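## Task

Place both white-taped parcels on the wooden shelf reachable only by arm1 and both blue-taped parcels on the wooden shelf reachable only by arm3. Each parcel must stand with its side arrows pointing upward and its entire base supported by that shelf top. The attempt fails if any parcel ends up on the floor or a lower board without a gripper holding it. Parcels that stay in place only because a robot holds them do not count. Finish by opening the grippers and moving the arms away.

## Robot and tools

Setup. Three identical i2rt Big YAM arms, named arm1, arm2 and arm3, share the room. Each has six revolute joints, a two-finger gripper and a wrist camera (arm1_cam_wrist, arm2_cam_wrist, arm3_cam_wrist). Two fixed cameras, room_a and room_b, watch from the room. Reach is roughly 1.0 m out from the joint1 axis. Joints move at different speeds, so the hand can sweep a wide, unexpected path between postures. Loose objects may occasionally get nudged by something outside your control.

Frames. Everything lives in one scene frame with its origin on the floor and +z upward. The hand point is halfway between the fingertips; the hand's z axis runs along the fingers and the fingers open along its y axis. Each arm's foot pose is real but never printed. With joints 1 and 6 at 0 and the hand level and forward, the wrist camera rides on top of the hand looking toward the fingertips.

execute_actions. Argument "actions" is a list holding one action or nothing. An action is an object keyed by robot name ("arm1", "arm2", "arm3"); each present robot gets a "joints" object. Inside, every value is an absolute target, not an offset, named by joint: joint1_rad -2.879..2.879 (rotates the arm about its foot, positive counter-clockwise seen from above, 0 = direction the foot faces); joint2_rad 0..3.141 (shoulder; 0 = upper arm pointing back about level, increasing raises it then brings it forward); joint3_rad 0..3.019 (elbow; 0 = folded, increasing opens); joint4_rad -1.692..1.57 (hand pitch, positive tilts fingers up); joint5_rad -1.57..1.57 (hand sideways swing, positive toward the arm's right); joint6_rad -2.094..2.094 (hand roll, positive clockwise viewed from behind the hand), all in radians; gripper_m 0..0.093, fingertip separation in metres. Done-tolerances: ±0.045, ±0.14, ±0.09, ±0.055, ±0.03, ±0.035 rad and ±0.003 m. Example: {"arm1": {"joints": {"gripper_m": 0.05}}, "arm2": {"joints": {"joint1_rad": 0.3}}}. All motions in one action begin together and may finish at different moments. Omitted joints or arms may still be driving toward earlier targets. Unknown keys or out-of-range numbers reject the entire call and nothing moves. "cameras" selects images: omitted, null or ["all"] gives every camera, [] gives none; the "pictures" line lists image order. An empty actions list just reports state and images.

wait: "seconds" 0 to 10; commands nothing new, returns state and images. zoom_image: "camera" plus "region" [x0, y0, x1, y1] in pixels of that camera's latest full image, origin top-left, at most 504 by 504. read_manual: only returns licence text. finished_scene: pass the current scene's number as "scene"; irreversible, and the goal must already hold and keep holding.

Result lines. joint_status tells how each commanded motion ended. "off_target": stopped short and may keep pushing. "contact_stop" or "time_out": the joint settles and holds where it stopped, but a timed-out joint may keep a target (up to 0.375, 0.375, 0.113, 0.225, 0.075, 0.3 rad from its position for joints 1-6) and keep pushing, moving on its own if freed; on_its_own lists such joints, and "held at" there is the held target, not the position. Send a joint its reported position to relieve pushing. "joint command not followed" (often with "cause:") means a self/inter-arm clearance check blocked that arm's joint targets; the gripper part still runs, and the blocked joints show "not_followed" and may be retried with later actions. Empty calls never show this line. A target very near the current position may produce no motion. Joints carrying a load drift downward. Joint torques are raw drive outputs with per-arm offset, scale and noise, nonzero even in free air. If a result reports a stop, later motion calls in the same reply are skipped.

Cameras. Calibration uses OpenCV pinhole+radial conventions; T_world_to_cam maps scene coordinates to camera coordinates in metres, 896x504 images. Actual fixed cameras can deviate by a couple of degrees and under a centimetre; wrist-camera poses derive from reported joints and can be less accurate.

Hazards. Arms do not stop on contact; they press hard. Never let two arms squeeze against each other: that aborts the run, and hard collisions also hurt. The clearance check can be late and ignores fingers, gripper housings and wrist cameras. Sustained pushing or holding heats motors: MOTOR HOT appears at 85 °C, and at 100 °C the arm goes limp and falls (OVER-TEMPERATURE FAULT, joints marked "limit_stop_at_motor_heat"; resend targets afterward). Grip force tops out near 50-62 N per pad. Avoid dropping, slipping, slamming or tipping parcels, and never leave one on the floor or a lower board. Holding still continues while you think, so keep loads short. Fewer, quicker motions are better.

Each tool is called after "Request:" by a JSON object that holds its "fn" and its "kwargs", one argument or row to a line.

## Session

Request:
{"fn": "execute_actions", "kwargs": {
  "actions": []
}}

Scene clock: 0.00 s.
Joint torques (N m, as the arm reports them, + toward a larger angle): no reading
arm1.joint_positions: joint1_rad=-0.821 joint2_rad=+0.497 joint3_rad=+1.621 joint4_rad=-1.613 joint5_rad=+0.150 joint6_rad=+0.222 gripper_m=+0.094
arm1.joint_status: not commanded
arm1.hand: x=-0.6229 y=-1.0866 z=+1.4876 quat_wxyz=(-0.342, -0.713, -0.477, +0.385) (m; scene frame)
arm2.joint_positions: joint1_rad=+0.639 joint2_rad=+0.556 joint3_rad=+1.336 joint4_rad=-1.485 joint5_rad=-0.117 joint6_rad=+0.794 gripper_m=+0.095
arm2.joint_status: not commanded
arm2.hand: x=+0.1589 y=-0.2044 z=+1.3890 quat_wxyz=(+0.251, +0.882, -0.218, -0.334) (m; scene frame)
arm3.joint_positions: joint1_rad=+0.216 joint2_rad=+0.557 joint3_rad=+1.344 joint4_rad=-1.358 joint5_rad=+0.113 joint6_rad=+0.601 gripper_m=+0.095
arm3.joint_status: not commanded
arm3.hand: x=+0.0341 y=+1.0763 z=+1.3662 quat_wxyz=(-0.160, -0.861, +0.166, +0.453) (m; scene frame)
pictures: arm1_cam_wrist, arm2_cam_wrist, arm3_cam_wrist, room_a, room_b
camera_calibration (this result's frames):
arm1_cam_wrist: T_world_to_cam=[[-0.939549, 0.316492, -0.130695, -0.0479041], [0.341264, 0.834216, -0.433155, 1.76661], [-0.0280623, -0.451572, -0.891793, 0.940071], [0, 0, 0, 1]] pos_world=[-0.621508, -1.03406, 1.5973]
arm2_cam_wrist: T_world_to_cam=[[0.221961, 0.781519, -0.583062, 0.931023], [0.961111, -0.27613, -0.00423921, -0.197477], [-0.164314, -0.559446, -0.812417, 1.16126], [0, 0, 0, 1]] pos_world=[0.173958, -0.132477, 1.48544]
arm3_cam_wrist: T_world_to_cam=[[0.133452, 0.893479, -0.428819, -0.381599], [0.91793, -0.274558, -0.286396, 0.659456], [-0.373624, -0.355406, -0.856791, 1.68854], [0, 0, 0, 1]] pos_world=[0.0764712, 1.12213, 1.47196]
Images, in order (width x height): arm1_cam_wrist 896x504, arm2_cam_wrist 896x504, arm3_cam_wrist 896x504, room_a 896x504, room_b 896x504.

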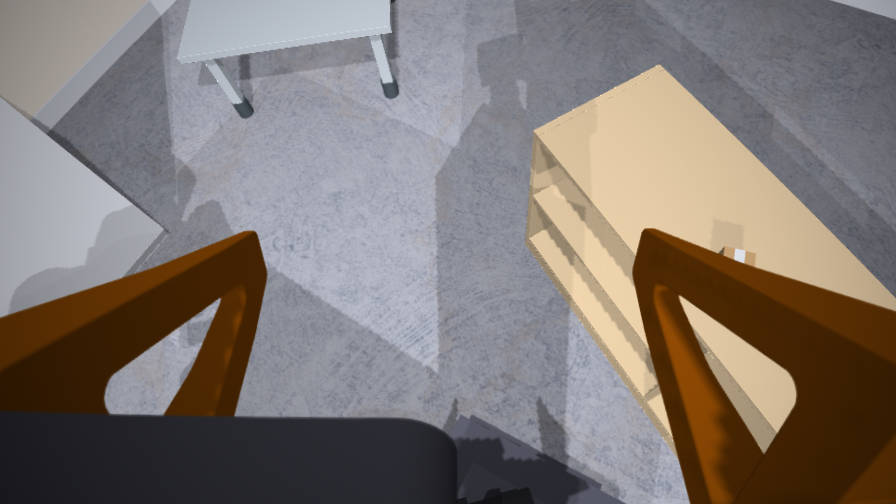

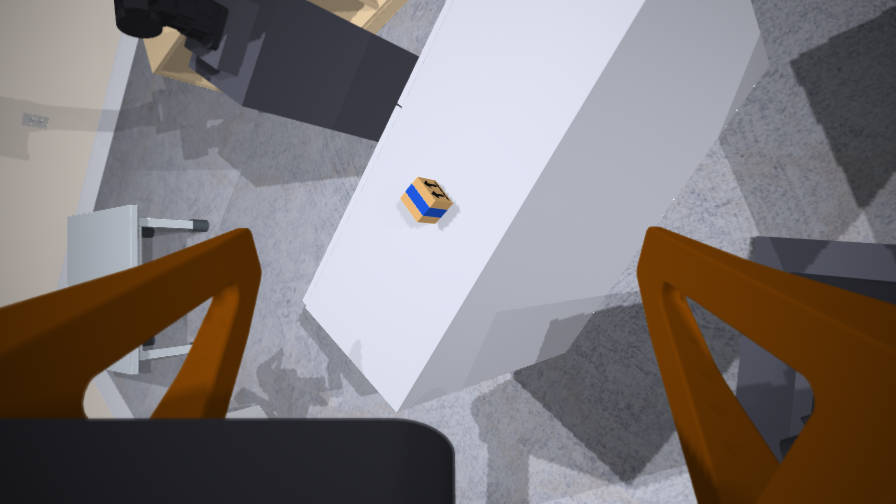

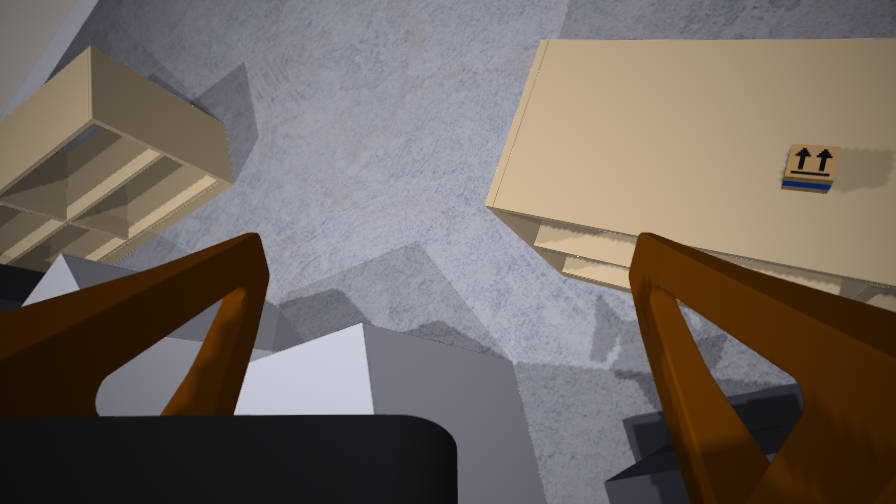

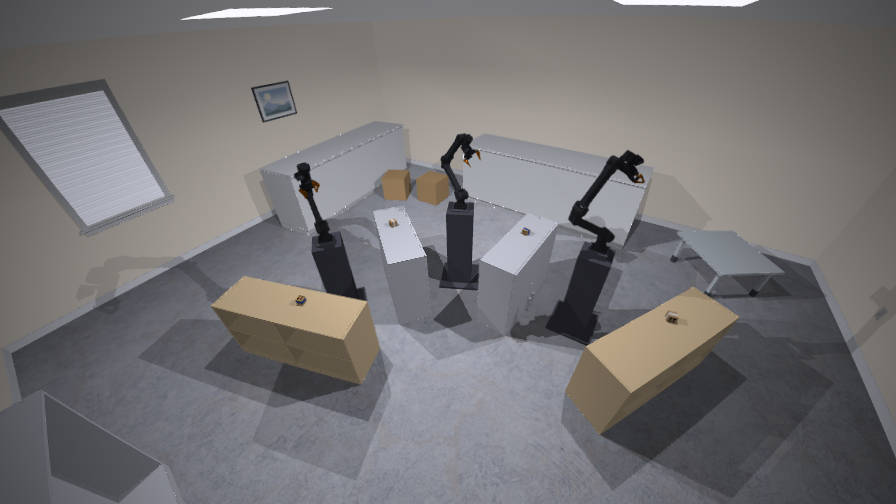

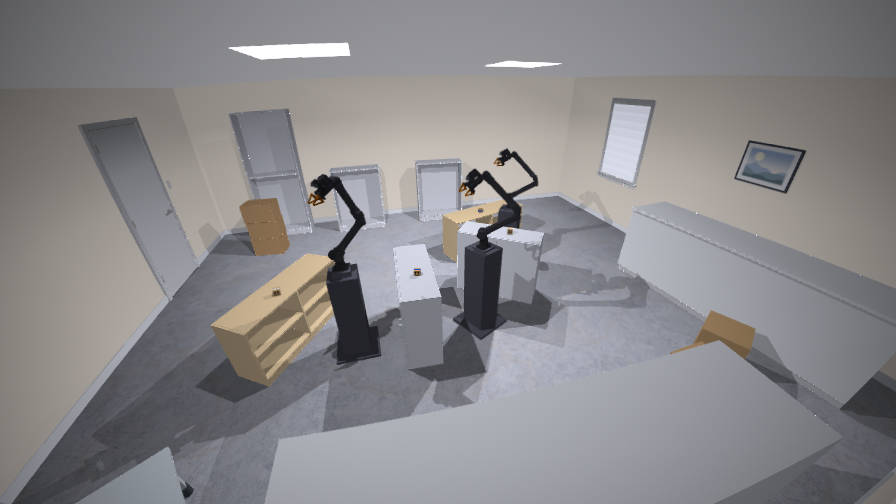

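Request:
{"fn": "zoom_image", "kwargs": {
  "camera": "arm2_cam_wrist",
  "region": [370, 150, 490, 250]
}}

Request:
{"fn": "zoom_image", "kwargs": {
  "camera": "arm3_cam_wrist",
  "region": [750, 120, 870, 220]
}}

Request:
{"fn": "zoom_image", "kwargs": {
  "camera": "room_a",
  "region": [640, 295, 700, 335]
}}

Request:
{"fn": "zoom_image", "kwargs": {
  "camera": "room_a",
  "region": [365, 205, 425, 245]
}}

Request:
{"fn": "zoom_image", "kwargs": {
  "camera": "room_b",
  "region": [480, 212, 540, 252]
}}

Request:
{"fn": "zoom_image", "kwargs": {
  "camera": "room_b",
  "region": [245, 272, 305, 312]
}}

Request:
{"fn": "zoom_image", "kwargs": {
  "camera": "room_b",
  "region": [387, 252, 447, 292]
}}

Region (370, 150, 490, 250) of arm2_cam_wrist's 896x504 image, scaled by 4.200, with more detail than that image has.

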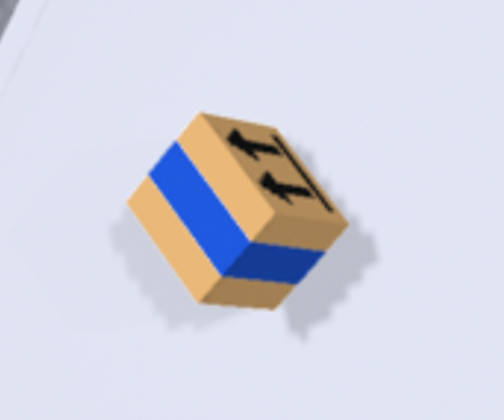

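Region (750, 120, 870, 220) of arm3_cam_wrist's 896x504 image, scaled by 4.200, with more detail than that image has.

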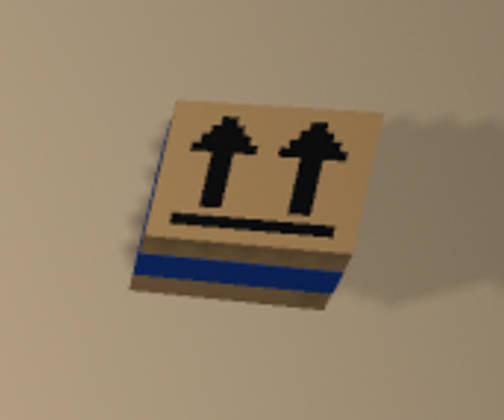

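Region (640, 295, 700, 335) of room_a's 896x504 image, scaled by 8.400, with more detail than that image has.

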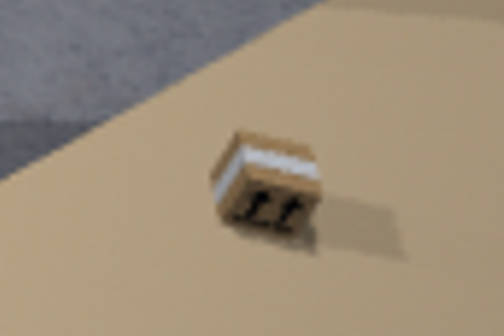

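Region (365, 205, 425, 245) of room_a's 896x504 image, scaled by 8.400, with more detail than that image has.

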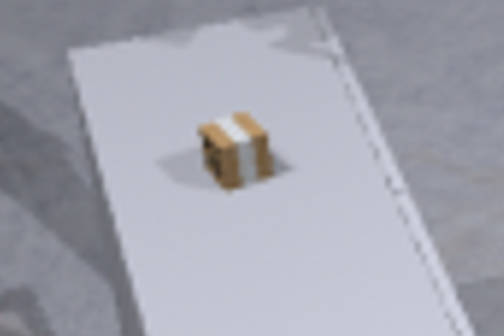

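Region (480, 212, 540, 252) of room_b's 896x504 image, scaled by 8.400, with more detail than that image has.

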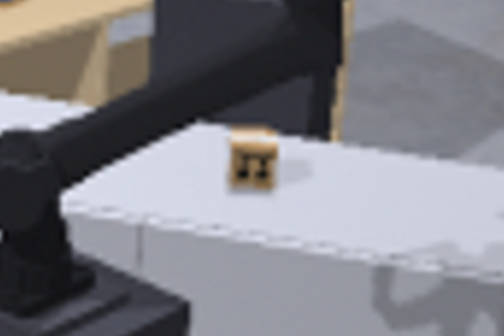

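Region (245, 272, 305, 312) of room_b's 896x504 image, scaled by 8.400, with more detail than that image has.

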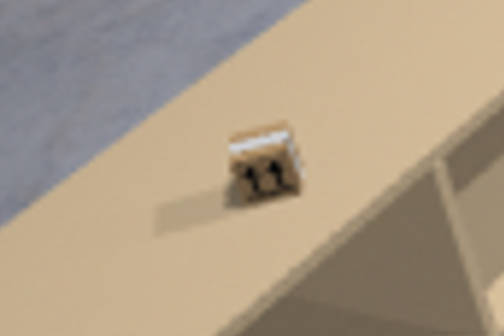

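Region (387, 252, 447, 292) of room_b's 896x504 image, scaled by 8.400, with more detail than that image has.

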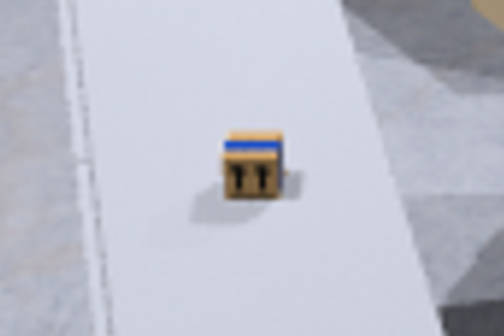

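Request:
{"fn": "execute_actions", "kwargs": {
  "actions": []
}}

Scene clock: 1.07 s.
Joint torques (N m, as the arm reports them, + toward a larger angle): arm1=[ 0.16  6.51  6.32  1.99  0.03 -0.07] | arm2=[-0.22  3.15  7.93  1.44  0.12 -0.06] | arm3=[-0.32  2.59  9.82  2.62 -0.01 -0.01]
arm1.joint_positions: joint1_rad=-0.821 joint2_rad=+0.497 joint3_rad=+1.621 joint4_rad=-1.613 joint5_rad=+0.150 joint6_rad=+0.222 gripper_m=+0.094
arm1.joint_status: not commanded
arm1.hand: x=-0.6229 y=-1.0866 z=+1.4876 quat_wxyz=(-0.342, -0.713, -0.477, +0.385) (m; scene frame)
arm2.joint_positions: joint1_rad=+0.639 joint2_rad=+0.556 joint3_rad=+1.336 joint4_rad=-1.485 joint5_rad=-0.117 joint6_rad=+0.794 gripper_m=+0.095
arm2.joint_status: not commanded
arm2.hand: x=+0.1589 y=-0.2044 z=+1.3890 quat_wxyz=(+0.251, +0.882, -0.218, -0.334) (m; scene frame)
arm3.joint_positions: joint1_rad=+0.216 joint2_rad=+0.557 joint3_rad=+1.344 joint4_rad=-1.358 joint5_rad=+0.113 joint6_rad=+0.601 gripper_m=+0.095
arm3.joint_status: not commanded
arm3.hand: x=+0.0341 y=+1.0763 z=+1.3662 quat_wxyz=(-0.160, -0.861, +0.166, +0.453) (m; scene frame)
pictures: arm1_cam_wrist, arm2_cam_wrist, arm3_cam_wrist, room_a, room_b
camera_calibration (this result's frames):
arm1_cam_wrist: T_world_to_cam=[[-0.939549, 0.316492, -0.130695, -0.0479041], [0.341264, 0.834216, -0.433155, 1.76661], [-0.0280623, -0.451572, -0.891793, 0.940071], [0, 0, 0, 1]] pos_world=[-0.621508, -1.03406, 1.5973]
arm2_cam_wrist: T_world_to_cam=[[0.221961, 0.781519, -0.583062, 0.931023], [0.961111, -0.27613, -0.00423921, -0.197477], [-0.164314, -0.559446, -0.812417, 1.16126], [0, 0, 0, 1]] pos_world=[0.173958, -0.132477, 1.48544]
arm3_cam_wrist: T_world_to_cam=[[0.133452, 0.893479, -0.428819, -0.381599], [0.91793, -0.274558, -0.286396, 0.659456], [-0.373624, -0.355406, -0.856791, 1.68854], [0, 0, 0, 1]] pos_world=[0.0764712, 1.12213, 1.47196]
Images, in order (width x height): arm1_cam_wrist 896x504, arm2_cam_wrist 896x504, arm3_cam_wrist 896x504, room_a 896x504, room_b 896x504.

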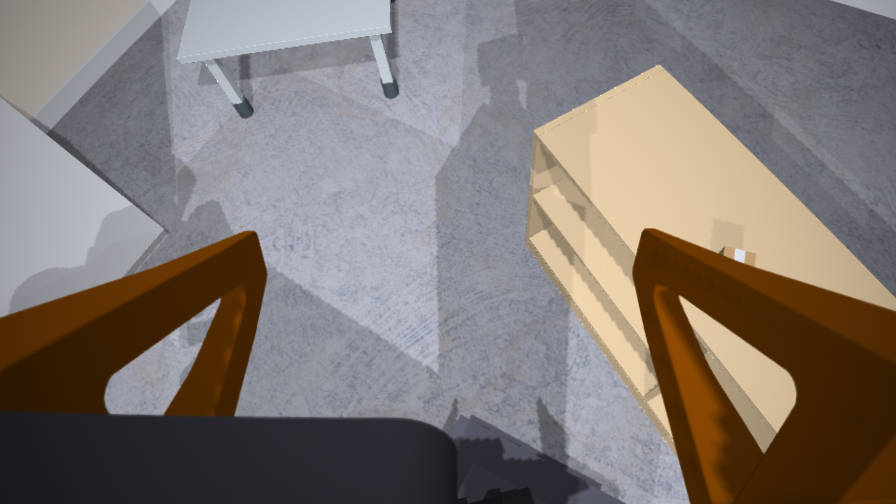

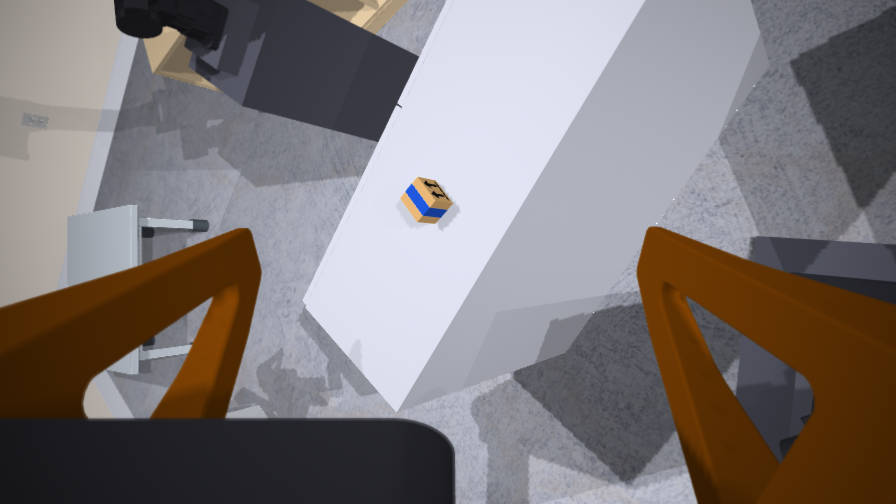

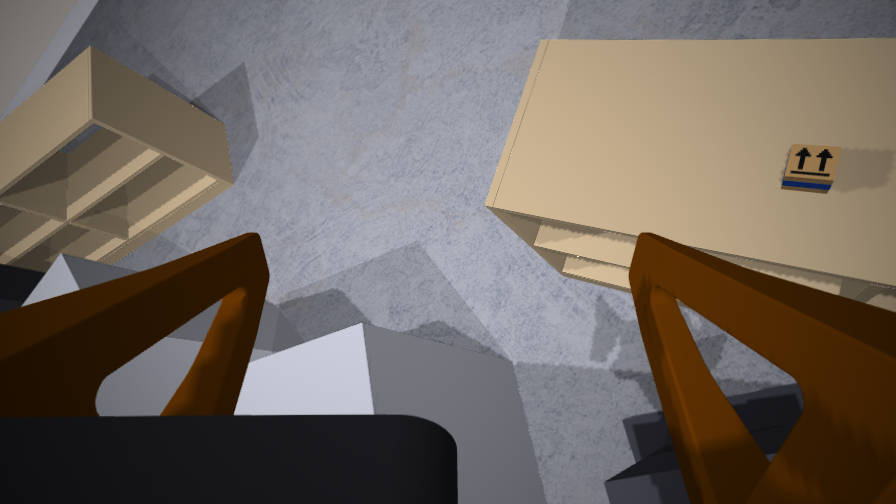

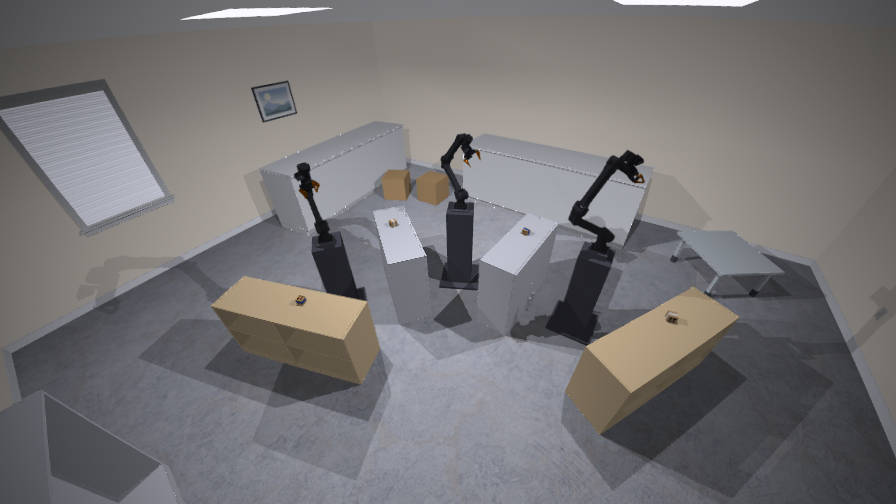

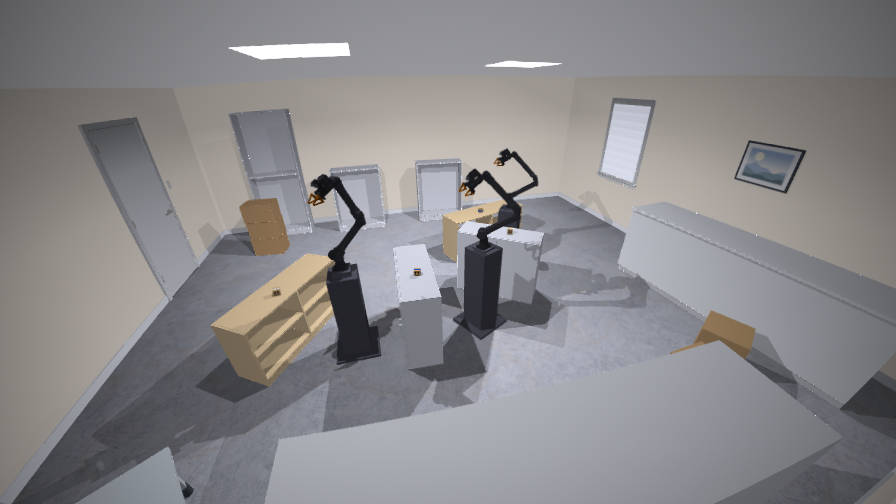

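Request:
{"fn": "zoom_image", "kwargs": {
  "camera": "arm2_cam_wrist",
  "region": [377, 150, 477, 250]
}}

Request:
{"fn": "zoom_image", "kwargs": {
  "camera": "arm3_cam_wrist",
  "region": [750, 110, 870, 220]
}}

Request:
{"fn": "zoom_image", "kwargs": {
  "camera": "room_a",
  "region": [363, 200, 423, 250]
}}

Request:
{"fn": "zoom_image", "kwargs": {
  "camera": "room_b",
  "region": [480, 210, 540, 255]
}}

Region (377, 150, 477, 250) of arm2_cam_wrist's 896x504 image, scaled by 5.040, with more detail than that image has.

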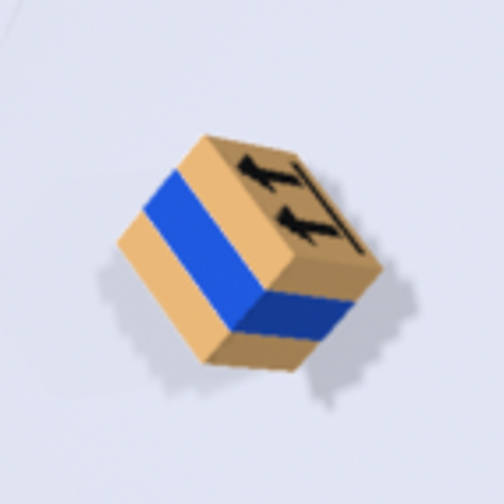

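Region (750, 110, 870, 220) of arm3_cam_wrist's 896x504 image, scaled by 4.200, with more detail than that image has; it fills the top 462 rows of this view, and the rest is white.

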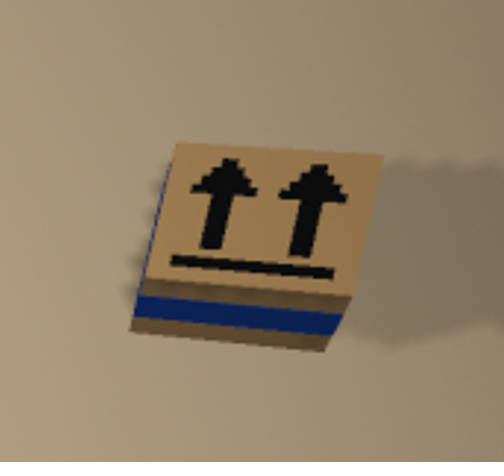

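Region (363, 200, 423, 250) of room_a's 896x504 image, scaled by 8.400, with more detail than that image has.

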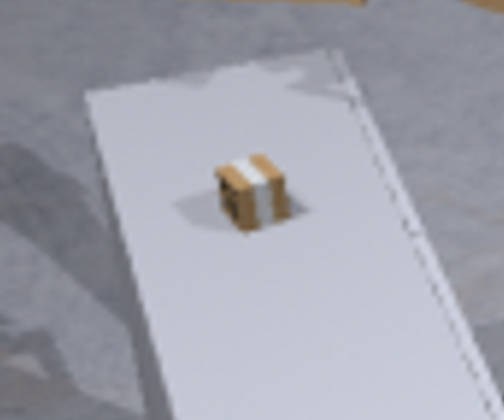

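Region (480, 210, 540, 255) of room_b's 896x504 image, scaled by 8.400, with more detail than that image has; it fills the top 378 rows of this view, and the rest is white.

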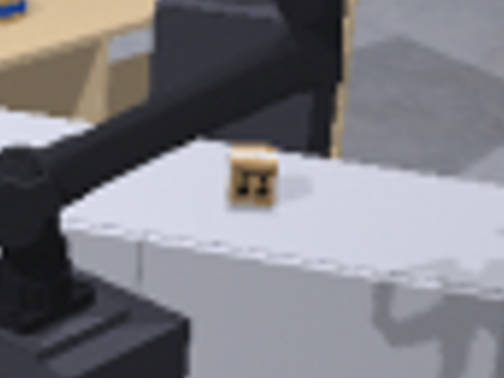

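Request:
{"fn": "zoom_image", "kwargs": {
  "camera": "room_a",
  "region": [642, 295, 702, 340]
}}

Request:
{"fn": "zoom_image", "kwargs": {
  "camera": "room_b",
  "region": [246, 270, 306, 315]
}}

Request:
{"fn": "zoom_image", "kwargs": {
  "camera": "room_a",
  "region": [200, 260, 390, 390]
}}

Region (642, 295, 702, 340) of room_a's 896x504 image, scaled by 8.400, with more detail than that image has; it fills the top 378 rows of this view, and the rest is white.

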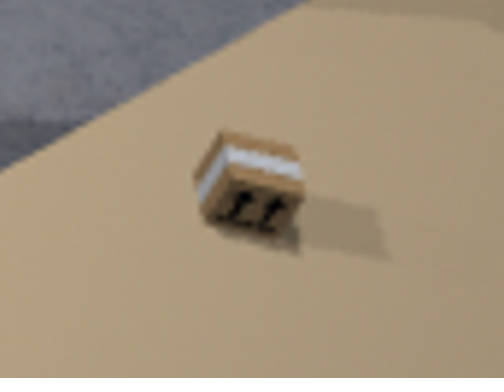

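Region (246, 270, 306, 315) of room_b's 896x504 image, scaled by 8.400, with more detail than that image has; it fills the top 378 rows of this view, and the rest is white.

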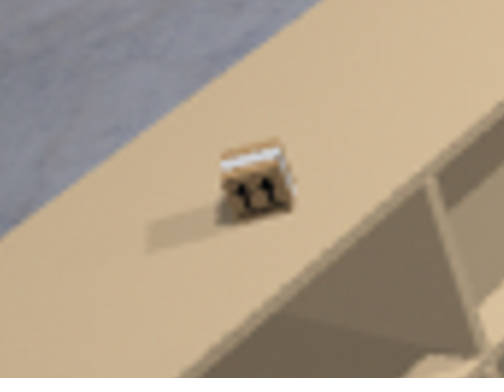

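Region (200, 260, 390, 390) of room_a's 896x504 image, scaled by 2.653, with more detail than that image has; it fills the top 345 rows of this view, and the rest is white.

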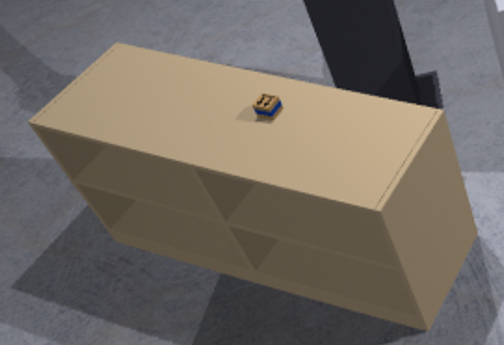

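Request:
{"fn": "execute_actions", "kwargs": {
  "actions": [
    {"arm1":{"joints":{"joint1_rad":-1.825,"joint2_rad":2.30,"joint3_rad":1.76,"joint4_rad":-1.03,"joint5_rad":0,"joint6_rad":0}},"arm2":{"joints":{"joint1_rad":1.2755,"joint2_rad":2.102,"joint3_rad":1.72,"joint4_rad":-1.188,"joint5_rad":0,"joint6_rad":0.424}},"arm3":{"joints":{"joint1_rad":-0.532,"joint2_rad":2.299,"joint3_rad":1.695,"joint4_rad":-1.316,"joint5_rad":0,"joint6_rad":0}}}
  ],
  "cameras": ["arm1_cam_wrist","arm2_cam_wrist","arm3_cam_wrist"]
}}

Scene clock: 9.83 s.
Joint torques (N m, as the arm reports them, + toward a larger angle): arm1=[  1.03 -21.18   8.08   0.49   0.02  -0.14] | arm2=[ -0.6  -18.16   8.13  -0.14   0.15  -0.13] | arm3=[  0.17 -21.02   8.31   0.1   -0.06  -0.03]
arm1.joint_positions: joint1_rad=-1.837 joint2_rad=+2.285 joint3_rad=+1.747 joint4_rad=-1.029 joint5_rad=-0.001 joint6_rad=+0.008 gripper_m=+0.094
arm1.joint_status: all done
arm1.hand: x=-1.1692 y=-1.2784 z=+0.8176 quat_wxyz=(+0.003, -0.973, -0.230, +0.002) (m; scene frame)
arm2.joint_positions: joint1_rad=+1.282 joint2_rad=+2.101 joint3_rad=+1.703 joint4_rad=-1.185 joint5_rad=+0.001 joint6_rad=+0.435 gripper_m=+0.095
arm2.joint_status: all done
arm2.hand: x=-0.0430 y=-0.6172 z=+0.9147 quat_wxyz=(-0.007, +0.974, +0.228, +0.010) (m; scene frame)
arm3.joint_positions: joint1_rad=-0.539 joint2_rad=+2.280 joint3_rad=+1.683 joint4_rad=-1.310 joint5_rad=-0.001 joint6_rad=+0.007 gripper_m=+0.095
arm3.joint_status: all done
arm3.hand: x=-0.2495 y=+1.3694 z=+0.7664 quat_wxyz=(-0.039, -0.957, +0.235, -0.163) (m; scene frame)
pictures: arm1_cam_wrist, arm2_cam_wrist, arm3_cam_wrist
camera_calibration (this result's frames):
arm1_cam_wrist: T_world_to_cam=[[-0.437518, 0.899191, 0.00575246, 0.63226], [0.732746, 0.352808, 0.581902, 0.835232], [0.521212, 0.258808, -0.813238, 1.7268], [0, 0, 0, 1]] pos_world=[-1.23542, -1.31011, 0.914637]
arm2_cam_wrist: T_world_to_cam=[[-0.445091, 0.895331, 0.0166465, 0.514939], [0.718089, 0.34575, 0.603991, -0.302487], [0.535016, 0.280784, -0.796817, 1.04622], [0, 0, 0, 1]] pos_world=[-0.113339, -0.650219, 1.00778]
arm3_cam_wrist: T_world_to_cam=[[0.463722, 0.885958, -0.00632159, -1.09393], [0.516485, -0.264524, 0.814414, -0.12906], [0.719865, -0.380927, -0.580249, 1.26863], [0, 0, 0, 1]] pos_world=[-0.339309, 1.41829, 0.834317]
Images, in order (width x height): arm1_cam_wrist 896x504, arm2_cam_wrist 896x504, arm3_cam_wrist 896x504.

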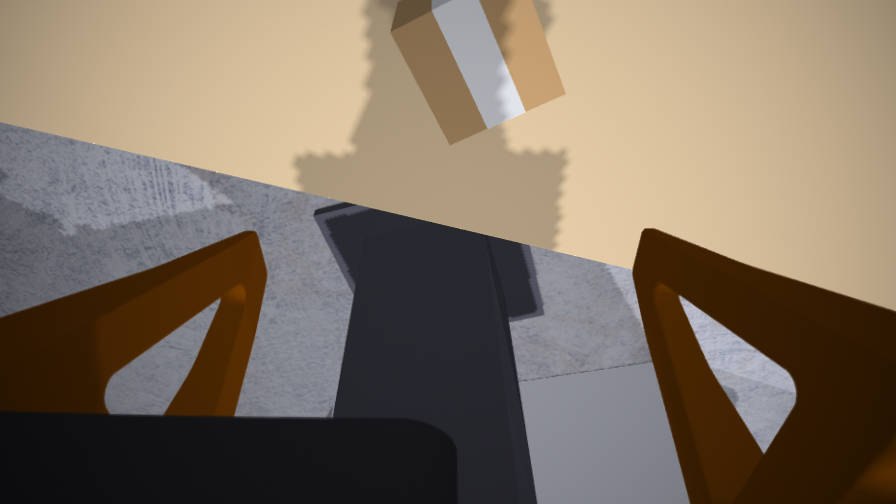

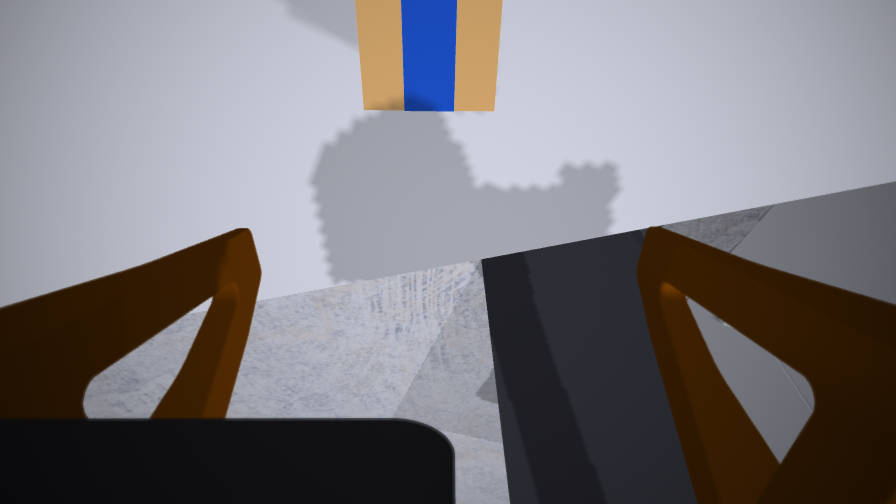

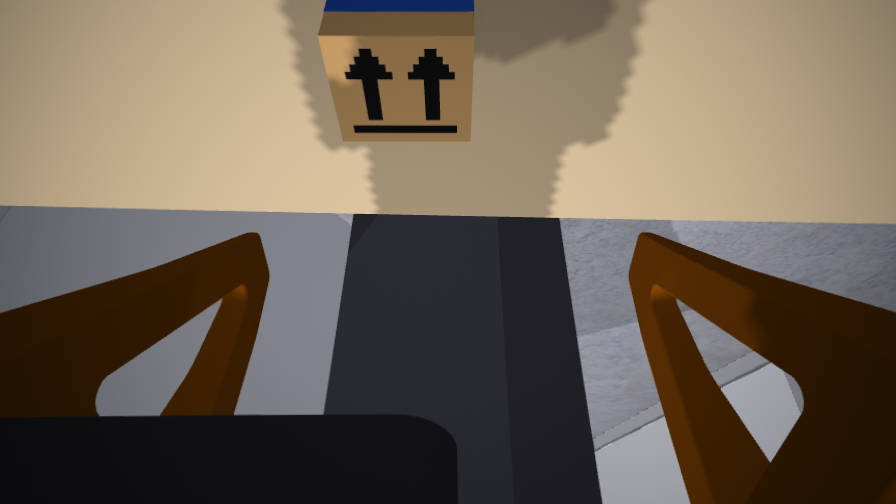

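Request:
{"fn": "execute_actions", "kwargs": {
  "actions": [
    {"arm1":{"joints":{"joint2_rad":2.39,"joint4_rad":-0.935}},"arm2":{"joints":{"joint1_rad":1.265,"joint2_rad":2.315,"joint3_rad":1.71,"joint4_rad":-0.965}},"arm3":{"joints":{"joint1_rad":-0.497,"joint2_rad":2.49,"joint3_rad":1.645,"joint4_rad":-1.085}}}
  ],
  "cameras": ["arm1_cam_wrist","arm2_cam_wrist","arm3_cam_wrist"]
}}

Scene clock: 13.20 s.
Joint torques (N m, as the arm reports them, + toward a larger angle): arm1=[  1.   -21.63   7.89   0.84   0.02  -0.13] | arm2=[  0.   -18.34   6.82   0.29   0.22  -0.13] | arm3=[ -1.04 -22.81   6.54   0.62  -0.14  -0.03]
arm1.joint_positions: joint1_rad=-1.837 joint2_rad=+2.370 joint3_rad=+1.747 joint4_rad=-0.942 joint5_rad=-0.001 joint6_rad=+0.008 gripper_m=+0.094
arm1.joint_status: all done
arm1.hand: x=-1.1712 y=-1.2790 z=+0.7646 quat_wxyz=(+0.002, -0.973, -0.230, +0.003) (m; scene frame)
arm2.joint_positions: joint1_rad=+1.260 joint2_rad=+2.308 joint3_rad=+1.703 joint4_rad=-0.974 joint5_rad=-0.001 joint6_rad=+0.435 gripper_m=+0.095
arm2.joint_status: all done
arm2.hand: x=-0.0638 y=-0.6219 z=+0.7878 quat_wxyz=(-0.005, +0.976, +0.217, +0.008) (m; scene frame)
arm3.joint_positions: joint1_rad=-0.494 joint2_rad=+2.494 joint3_rad=+1.631 joint4_rad=-1.093 joint5_rad=+0.002 joint6_rad=+0.007 gripper_m=+0.095
arm3.joint_status: all done
arm3.hand: x=-0.2289 y=+1.3328 z=+0.6261 quat_wxyz=(-0.040, -0.958, +0.212, -0.188) (m; scene frame)
pictures: arm1_cam_wrist, arm2_cam_wrist, arm3_cam_wrist
camera_calibration (this result's frames):
arm1_cam_wrist: T_world_to_cam=[[-0.437521, 0.89919, 0.0057145, 0.632228], [0.733727, 0.353323, 0.580351, 0.870743], [0.519826, 0.258108, -0.814347, 1.68322], [0, 0, 0, 1]] pos_world=[-1.23726, -1.3106, 0.861772]
arm2_cam_wrist: T_world_to_cam=[[-0.425443, 0.904893, 0.0129134, 0.5221], [0.726739, 0.33311, 0.600739, -0.213989], [0.539303, 0.264965, -0.799341, 0.949958], [0, 0, 0, 1]] pos_world=[-0.134677, -0.652868, 0.88115]
arm3_cam_wrist: T_world_to_cam=[[0.422211, 0.906489, -0.0039724, -1.1102], [0.4899, -0.224487, 0.842379, -0.112062], [0.762716, -0.357608, -0.53887, 1.11133], [0, 0, 0, 1]] pos_world=[-0.323989, 1.37865, 0.68885]
Images, in order (width x height): arm1_cam_wrist 896x504, arm2_cam_wrist 896x504, arm3_cam_wrist 896x504.

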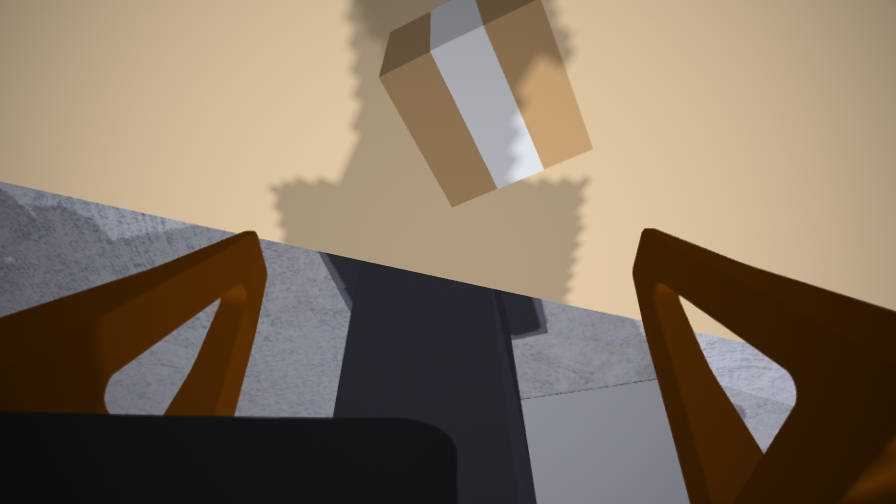

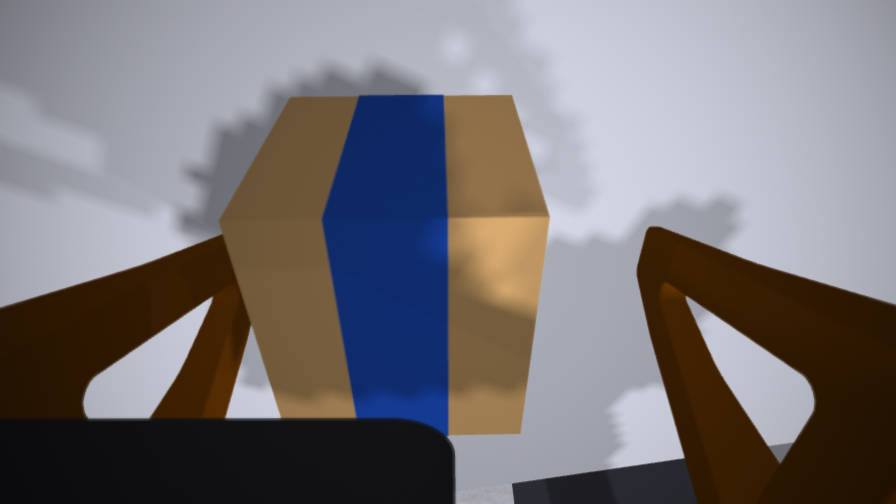

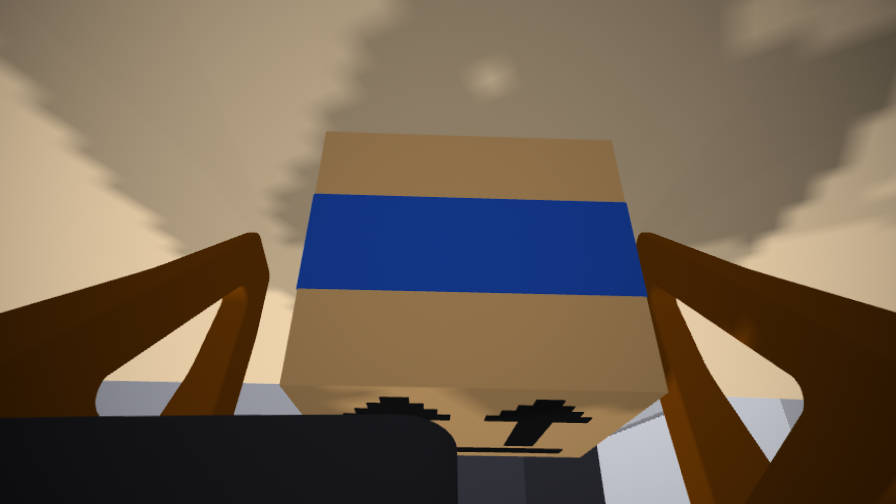

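Request:
{"fn": "execute_actions", "kwargs": {
  "actions": [
    {"arm1":{"joints":{"joint1_rad":-1.1,"joint2_rad":2.0}},"arm2":{"joints":{"gripper_m":0.03}},"arm3":{"joints":{"joint2_rad":2.455,"joint3_rad":1.69}}}
  ],
  "cameras": ["arm3_cam_wrist"]
}}

Scene clock: 15.73 s.
Joint torques (N m, as the arm reports them, + toward a larger angle): arm1=[ -0.31 -18.34   8.93   1.07   0.09  -0.1 ] | arm2=[  0.06 -18.45   6.78   0.26   0.22  -0.12] | arm3=[ -0.51 -23.9    8.42   0.62  -0.14  -0.03]
arm1.joint_positions: joint1_rad=-1.096 joint2_rad=+1.969 joint3_rad=+1.760 joint4_rad=-0.931 joint5_rad=-0.002 joint6_rad=+0.005 gripper_m=+0.094
arm1.joint_status: all done
arm1.hand: x=-0.8373 y=-1.6469 z=+1.0342 quat_wxyz=(-0.120, -0.804, -0.556, +0.174) (m; scene frame)
arm2.joint_positions: joint1_rad=+1.260 joint2_rad=+2.308 joint3_rad=+1.703 joint4_rad=-0.974 joint5_rad=-0.001 joint6_rad=+0.435 gripper_m=+0.049
arm2.joint_status: gripper_m off_target (ended at +0.049, target +0.030)
arm2.hand: x=-0.0636 y=-0.6220 z=+0.7878 quat_wxyz=(-0.005, +0.976, +0.218, +0.008) (m; scene frame)
arm3.joint_positions: joint1_rad=-0.494 joint2_rad=+2.468 joint3_rad=+1.660 joint4_rad=-1.093 joint5_rad=+0.002 joint6_rad=+0.007 gripper_m=+0.095
arm3.joint_status: all done
arm3.hand: x=-0.2507 y=+1.3427 z=+0.6445 quat_wxyz=(-0.034, -0.963, +0.213, -0.161) (m; scene frame)
pictures: arm3_cam_wrist
camera_calibration (this result's frames):
arm3_cam_wrist: T_world_to_cam=[[0.42201, 0.906581, -0.00438321, -1.10986], [0.531792, -0.243626, 0.811075, -0.058299], [0.734237, -0.344613, -0.584925, 1.14648], [0, 0, 0, 1]] pos_world=[-0.342416, 1.38707, 0.713028]
Images, in order (width x height): arm3_cam_wrist 896x504.

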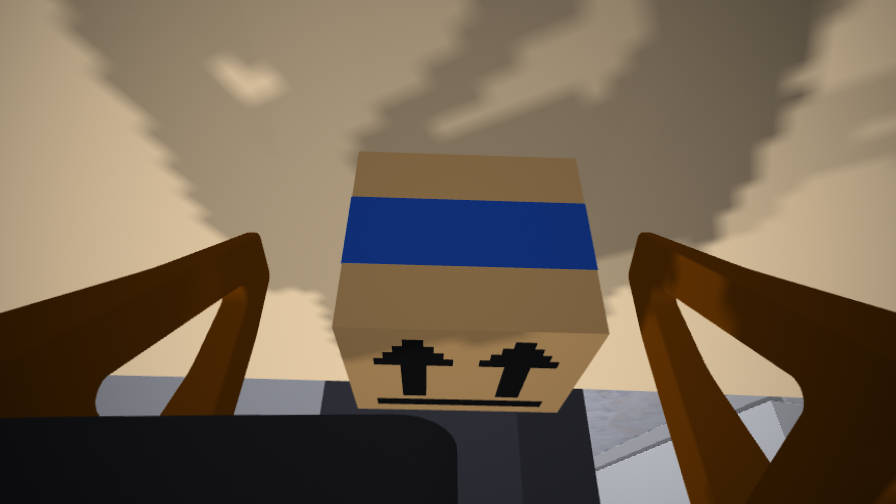

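Request:
{"fn": "execute_actions", "kwargs": {
  "actions": [
    {"arm1":{"joints":{"joint1_rad":-0.4,"joint2_rad":1.8,"joint3_rad":1.5}},"arm2":{"joints":{"joint2_rad":2.17,"joint4_rad":-1.10}},"arm3":{"joints":{"joint4_rad":-1.145}}}
  ],
  "cameras": ["arm3_cam_wrist","arm2_cam_wrist"]
}}

Scene clock: 17.63 s.
Joint torques (N m, as the arm reports them, + toward a larger angle): arm1=[ -0.69 -19.16   8.48   0.95  -0.01  -0.1 ] | arm2=[  0.18 -17.3    7.64  -0.28   0.21  -0.12] | arm3=[ -0.55 -24.05   8.27  -0.14  -0.14  -0.03]
arm1.joint_positions: joint1_rad=-0.387 joint2_rad=+1.814 joint3_rad=+1.503 joint4_rad=-0.932 joint5_rad=-0.001 joint6_rad=+0.005 gripper_m=+0.094
arm1.joint_status: all done
arm1.hand: x=-0.3760 y=-1.5678 z=+1.0152 quat_wxyz=(-0.131, -0.567, -0.808, +0.091) (m; scene frame)
arm2.joint_positions: joint1_rad=+1.260 joint2_rad=+2.155 joint3_rad=+1.702 joint4_rad=-1.090 joint5_rad=-0.001 joint6_rad=+0.435 gripper_m=+0.049
arm2.joint_status: all done
arm2.hand: x=-0.0635 y=-0.6216 z=+0.8818 quat_wxyz=(+0.006, +0.976, +0.218, -0.006) (m; scene frame)
arm3.joint_positions: joint1_rad=-0.494 joint2_rad=+2.468 joint3_rad=+1.660 joint4_rad=-1.135 joint5_rad=+0.002 joint6_rad=+0.007 gripper_m=+0.095
arm3.joint_status: all done
arm3.hand: x=-0.2420 y=+1.3387 z=+0.6480 quat_wxyz=(-0.038, -0.960, +0.212, -0.181) (m; scene frame)
pictures: arm2_cam_wrist, arm3_cam_wrist
camera_calibration (this result's frames):
arm2_cam_wrist: T_world_to_cam=[[-0.426303, 0.904578, -0.0019949, 0.533696], [0.739759, 0.349896, 0.574743, -0.236571], [0.520598, 0.243539, -0.818331, 1.02705], [0, 0, 0, 1]] pos_world=[-0.132156, -0.65012, 0.977496]
arm3_cam_wrist: T_world_to_cam=[[0.422162, 0.906511, -0.00407766, -1.10998], [0.500666, -0.229405, 0.83469, -0.108648], [0.75572, -0.354416, -0.550706, 1.13692], [0, 0, 0, 1]] pos_world=[-0.336201, 1.38423, 0.712267]
Images, in order (width x height): arm2_cam_wrist 896x504, arm3_cam_wrist 896x504.

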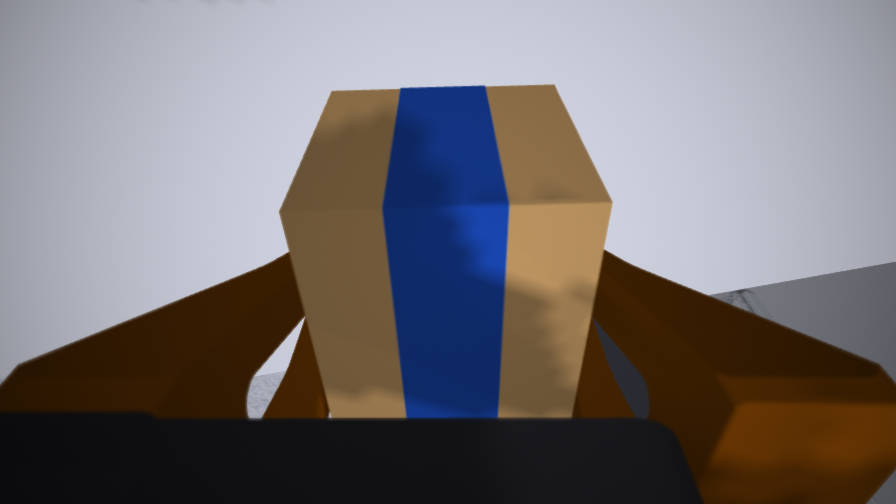

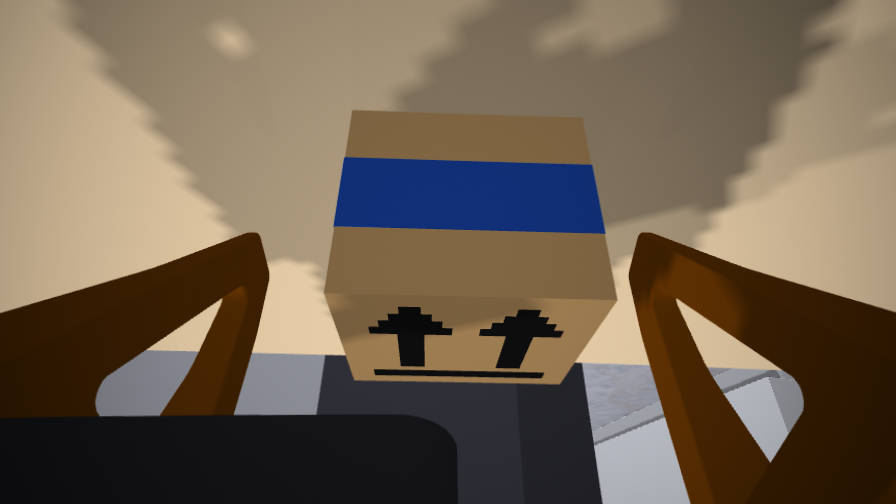

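Request:
{"fn": "execute_actions", "kwargs": {
  "actions": [
    {"arm1":{"joints":{"joint1_rad":1.2,"joint2_rad":1.7,"joint3_rad":1.2,"joint4_rad":-1.2}},"arm2":{"joints":{"joint1_rad":-0.905,"joint2_rad":2.24,"joint4_rad":-1.03}},"arm3":{"joints":{"gripper_m":0.03}}}
  ],
  "cameras": ["arm2_cam_wrist","room_a","room_b"]
}}

Scene clock: 20.33 s.
Joint torques (N m, as the arm reports them, + toward a larger angle): arm1=[  0.19 -13.84   7.25   0.1   -0.04  -0.11] | arm2=[ -0.67 -19.11   7.24  -0.17   0.13  -0.1 ] | arm3=[ -0.59 -23.91   8.26  -0.14  -0.13  -0.03]
arm1.joint_positions: joint1_rad=+1.200 joint2_rad=+1.695 joint3_rad=+1.200 joint4_rad=-1.192 joint5_rad=-0.001 joint6_rad=+0.005 gripper_m=+0.094
arm1.joint_status: all done
arm1.hand: x=-0.1758 y=-0.8242 z=+0.9600 quat_wxyz=(+0.058, +0.181, -0.982, +0.007) (m; scene frame)
arm2.joint_positions: joint1_rad=-0.902 joint2_rad=+2.244 joint3_rad=+1.702 joint4_rad=-1.025 joint5_rad=+0.001 joint6_rad=+0.433 gripper_m=+0.049
arm2.joint_status: all done
arm2.hand: x=+0.1692 y=+0.4815 z=+0.8372 quat_wxyz=(-0.007, +0.652, -0.758, -0.002) (m; scene frame)
arm3.joint_positions: joint1_rad=-0.494 joint2_rad=+2.468 joint3_rad=+1.660 joint4_rad=-1.135 joint5_rad=+0.001 joint6_rad=+0.007 gripper_m=+0.056
arm3.joint_status: gripper_m off_target (ended at +0.056, target +0.030)
arm3.hand: x=-0.2419 y=+1.3386 z=+0.6481 quat_wxyz=(-0.038, -0.960, +0.212, -0.182) (m; scene frame)
pictures: arm2_cam_wrist, room_a, room_b
camera_calibration (this result's frames):
arm2_cam_wrist: T_world_to_cam=[[0.988731, -0.148985, 0.0146382, -0.111081], [-0.130175, -0.807352, 0.575532, -0.0653668], [-0.0739272, -0.570952, -0.817648, 1.09301], [0, 0, 0, 1]] pos_world=[0.182124, 0.554736, 0.932948]
Images, in order (width x height): arm2_cam_wrist 896x504, room_a 896x504, room_b 896x504.

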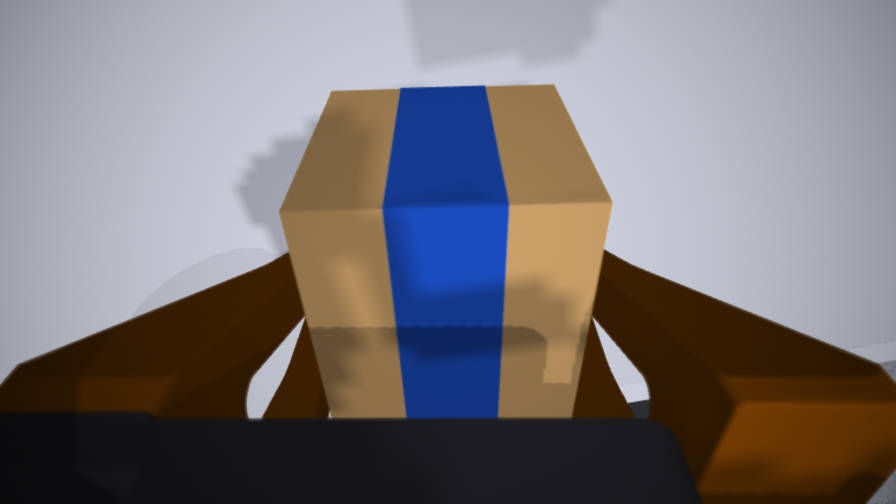

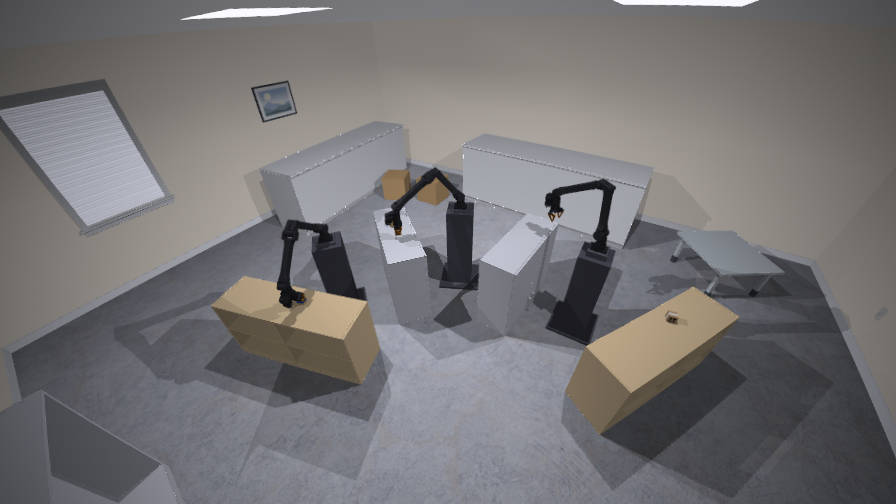

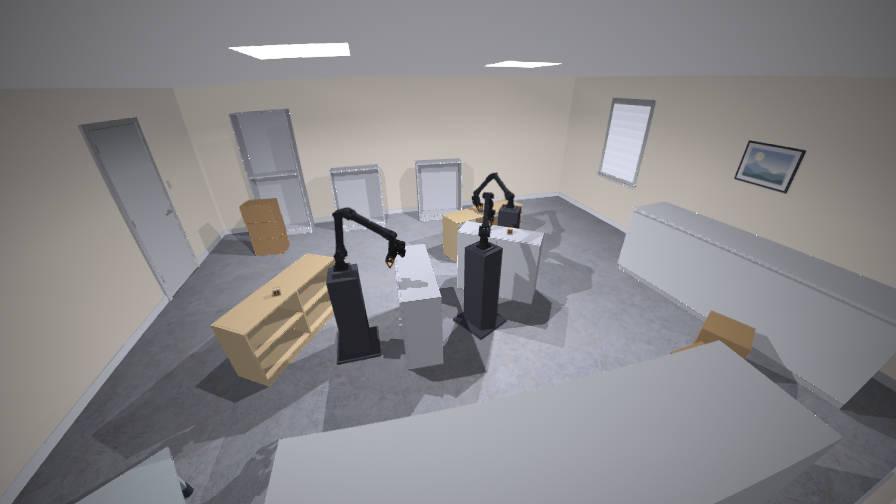

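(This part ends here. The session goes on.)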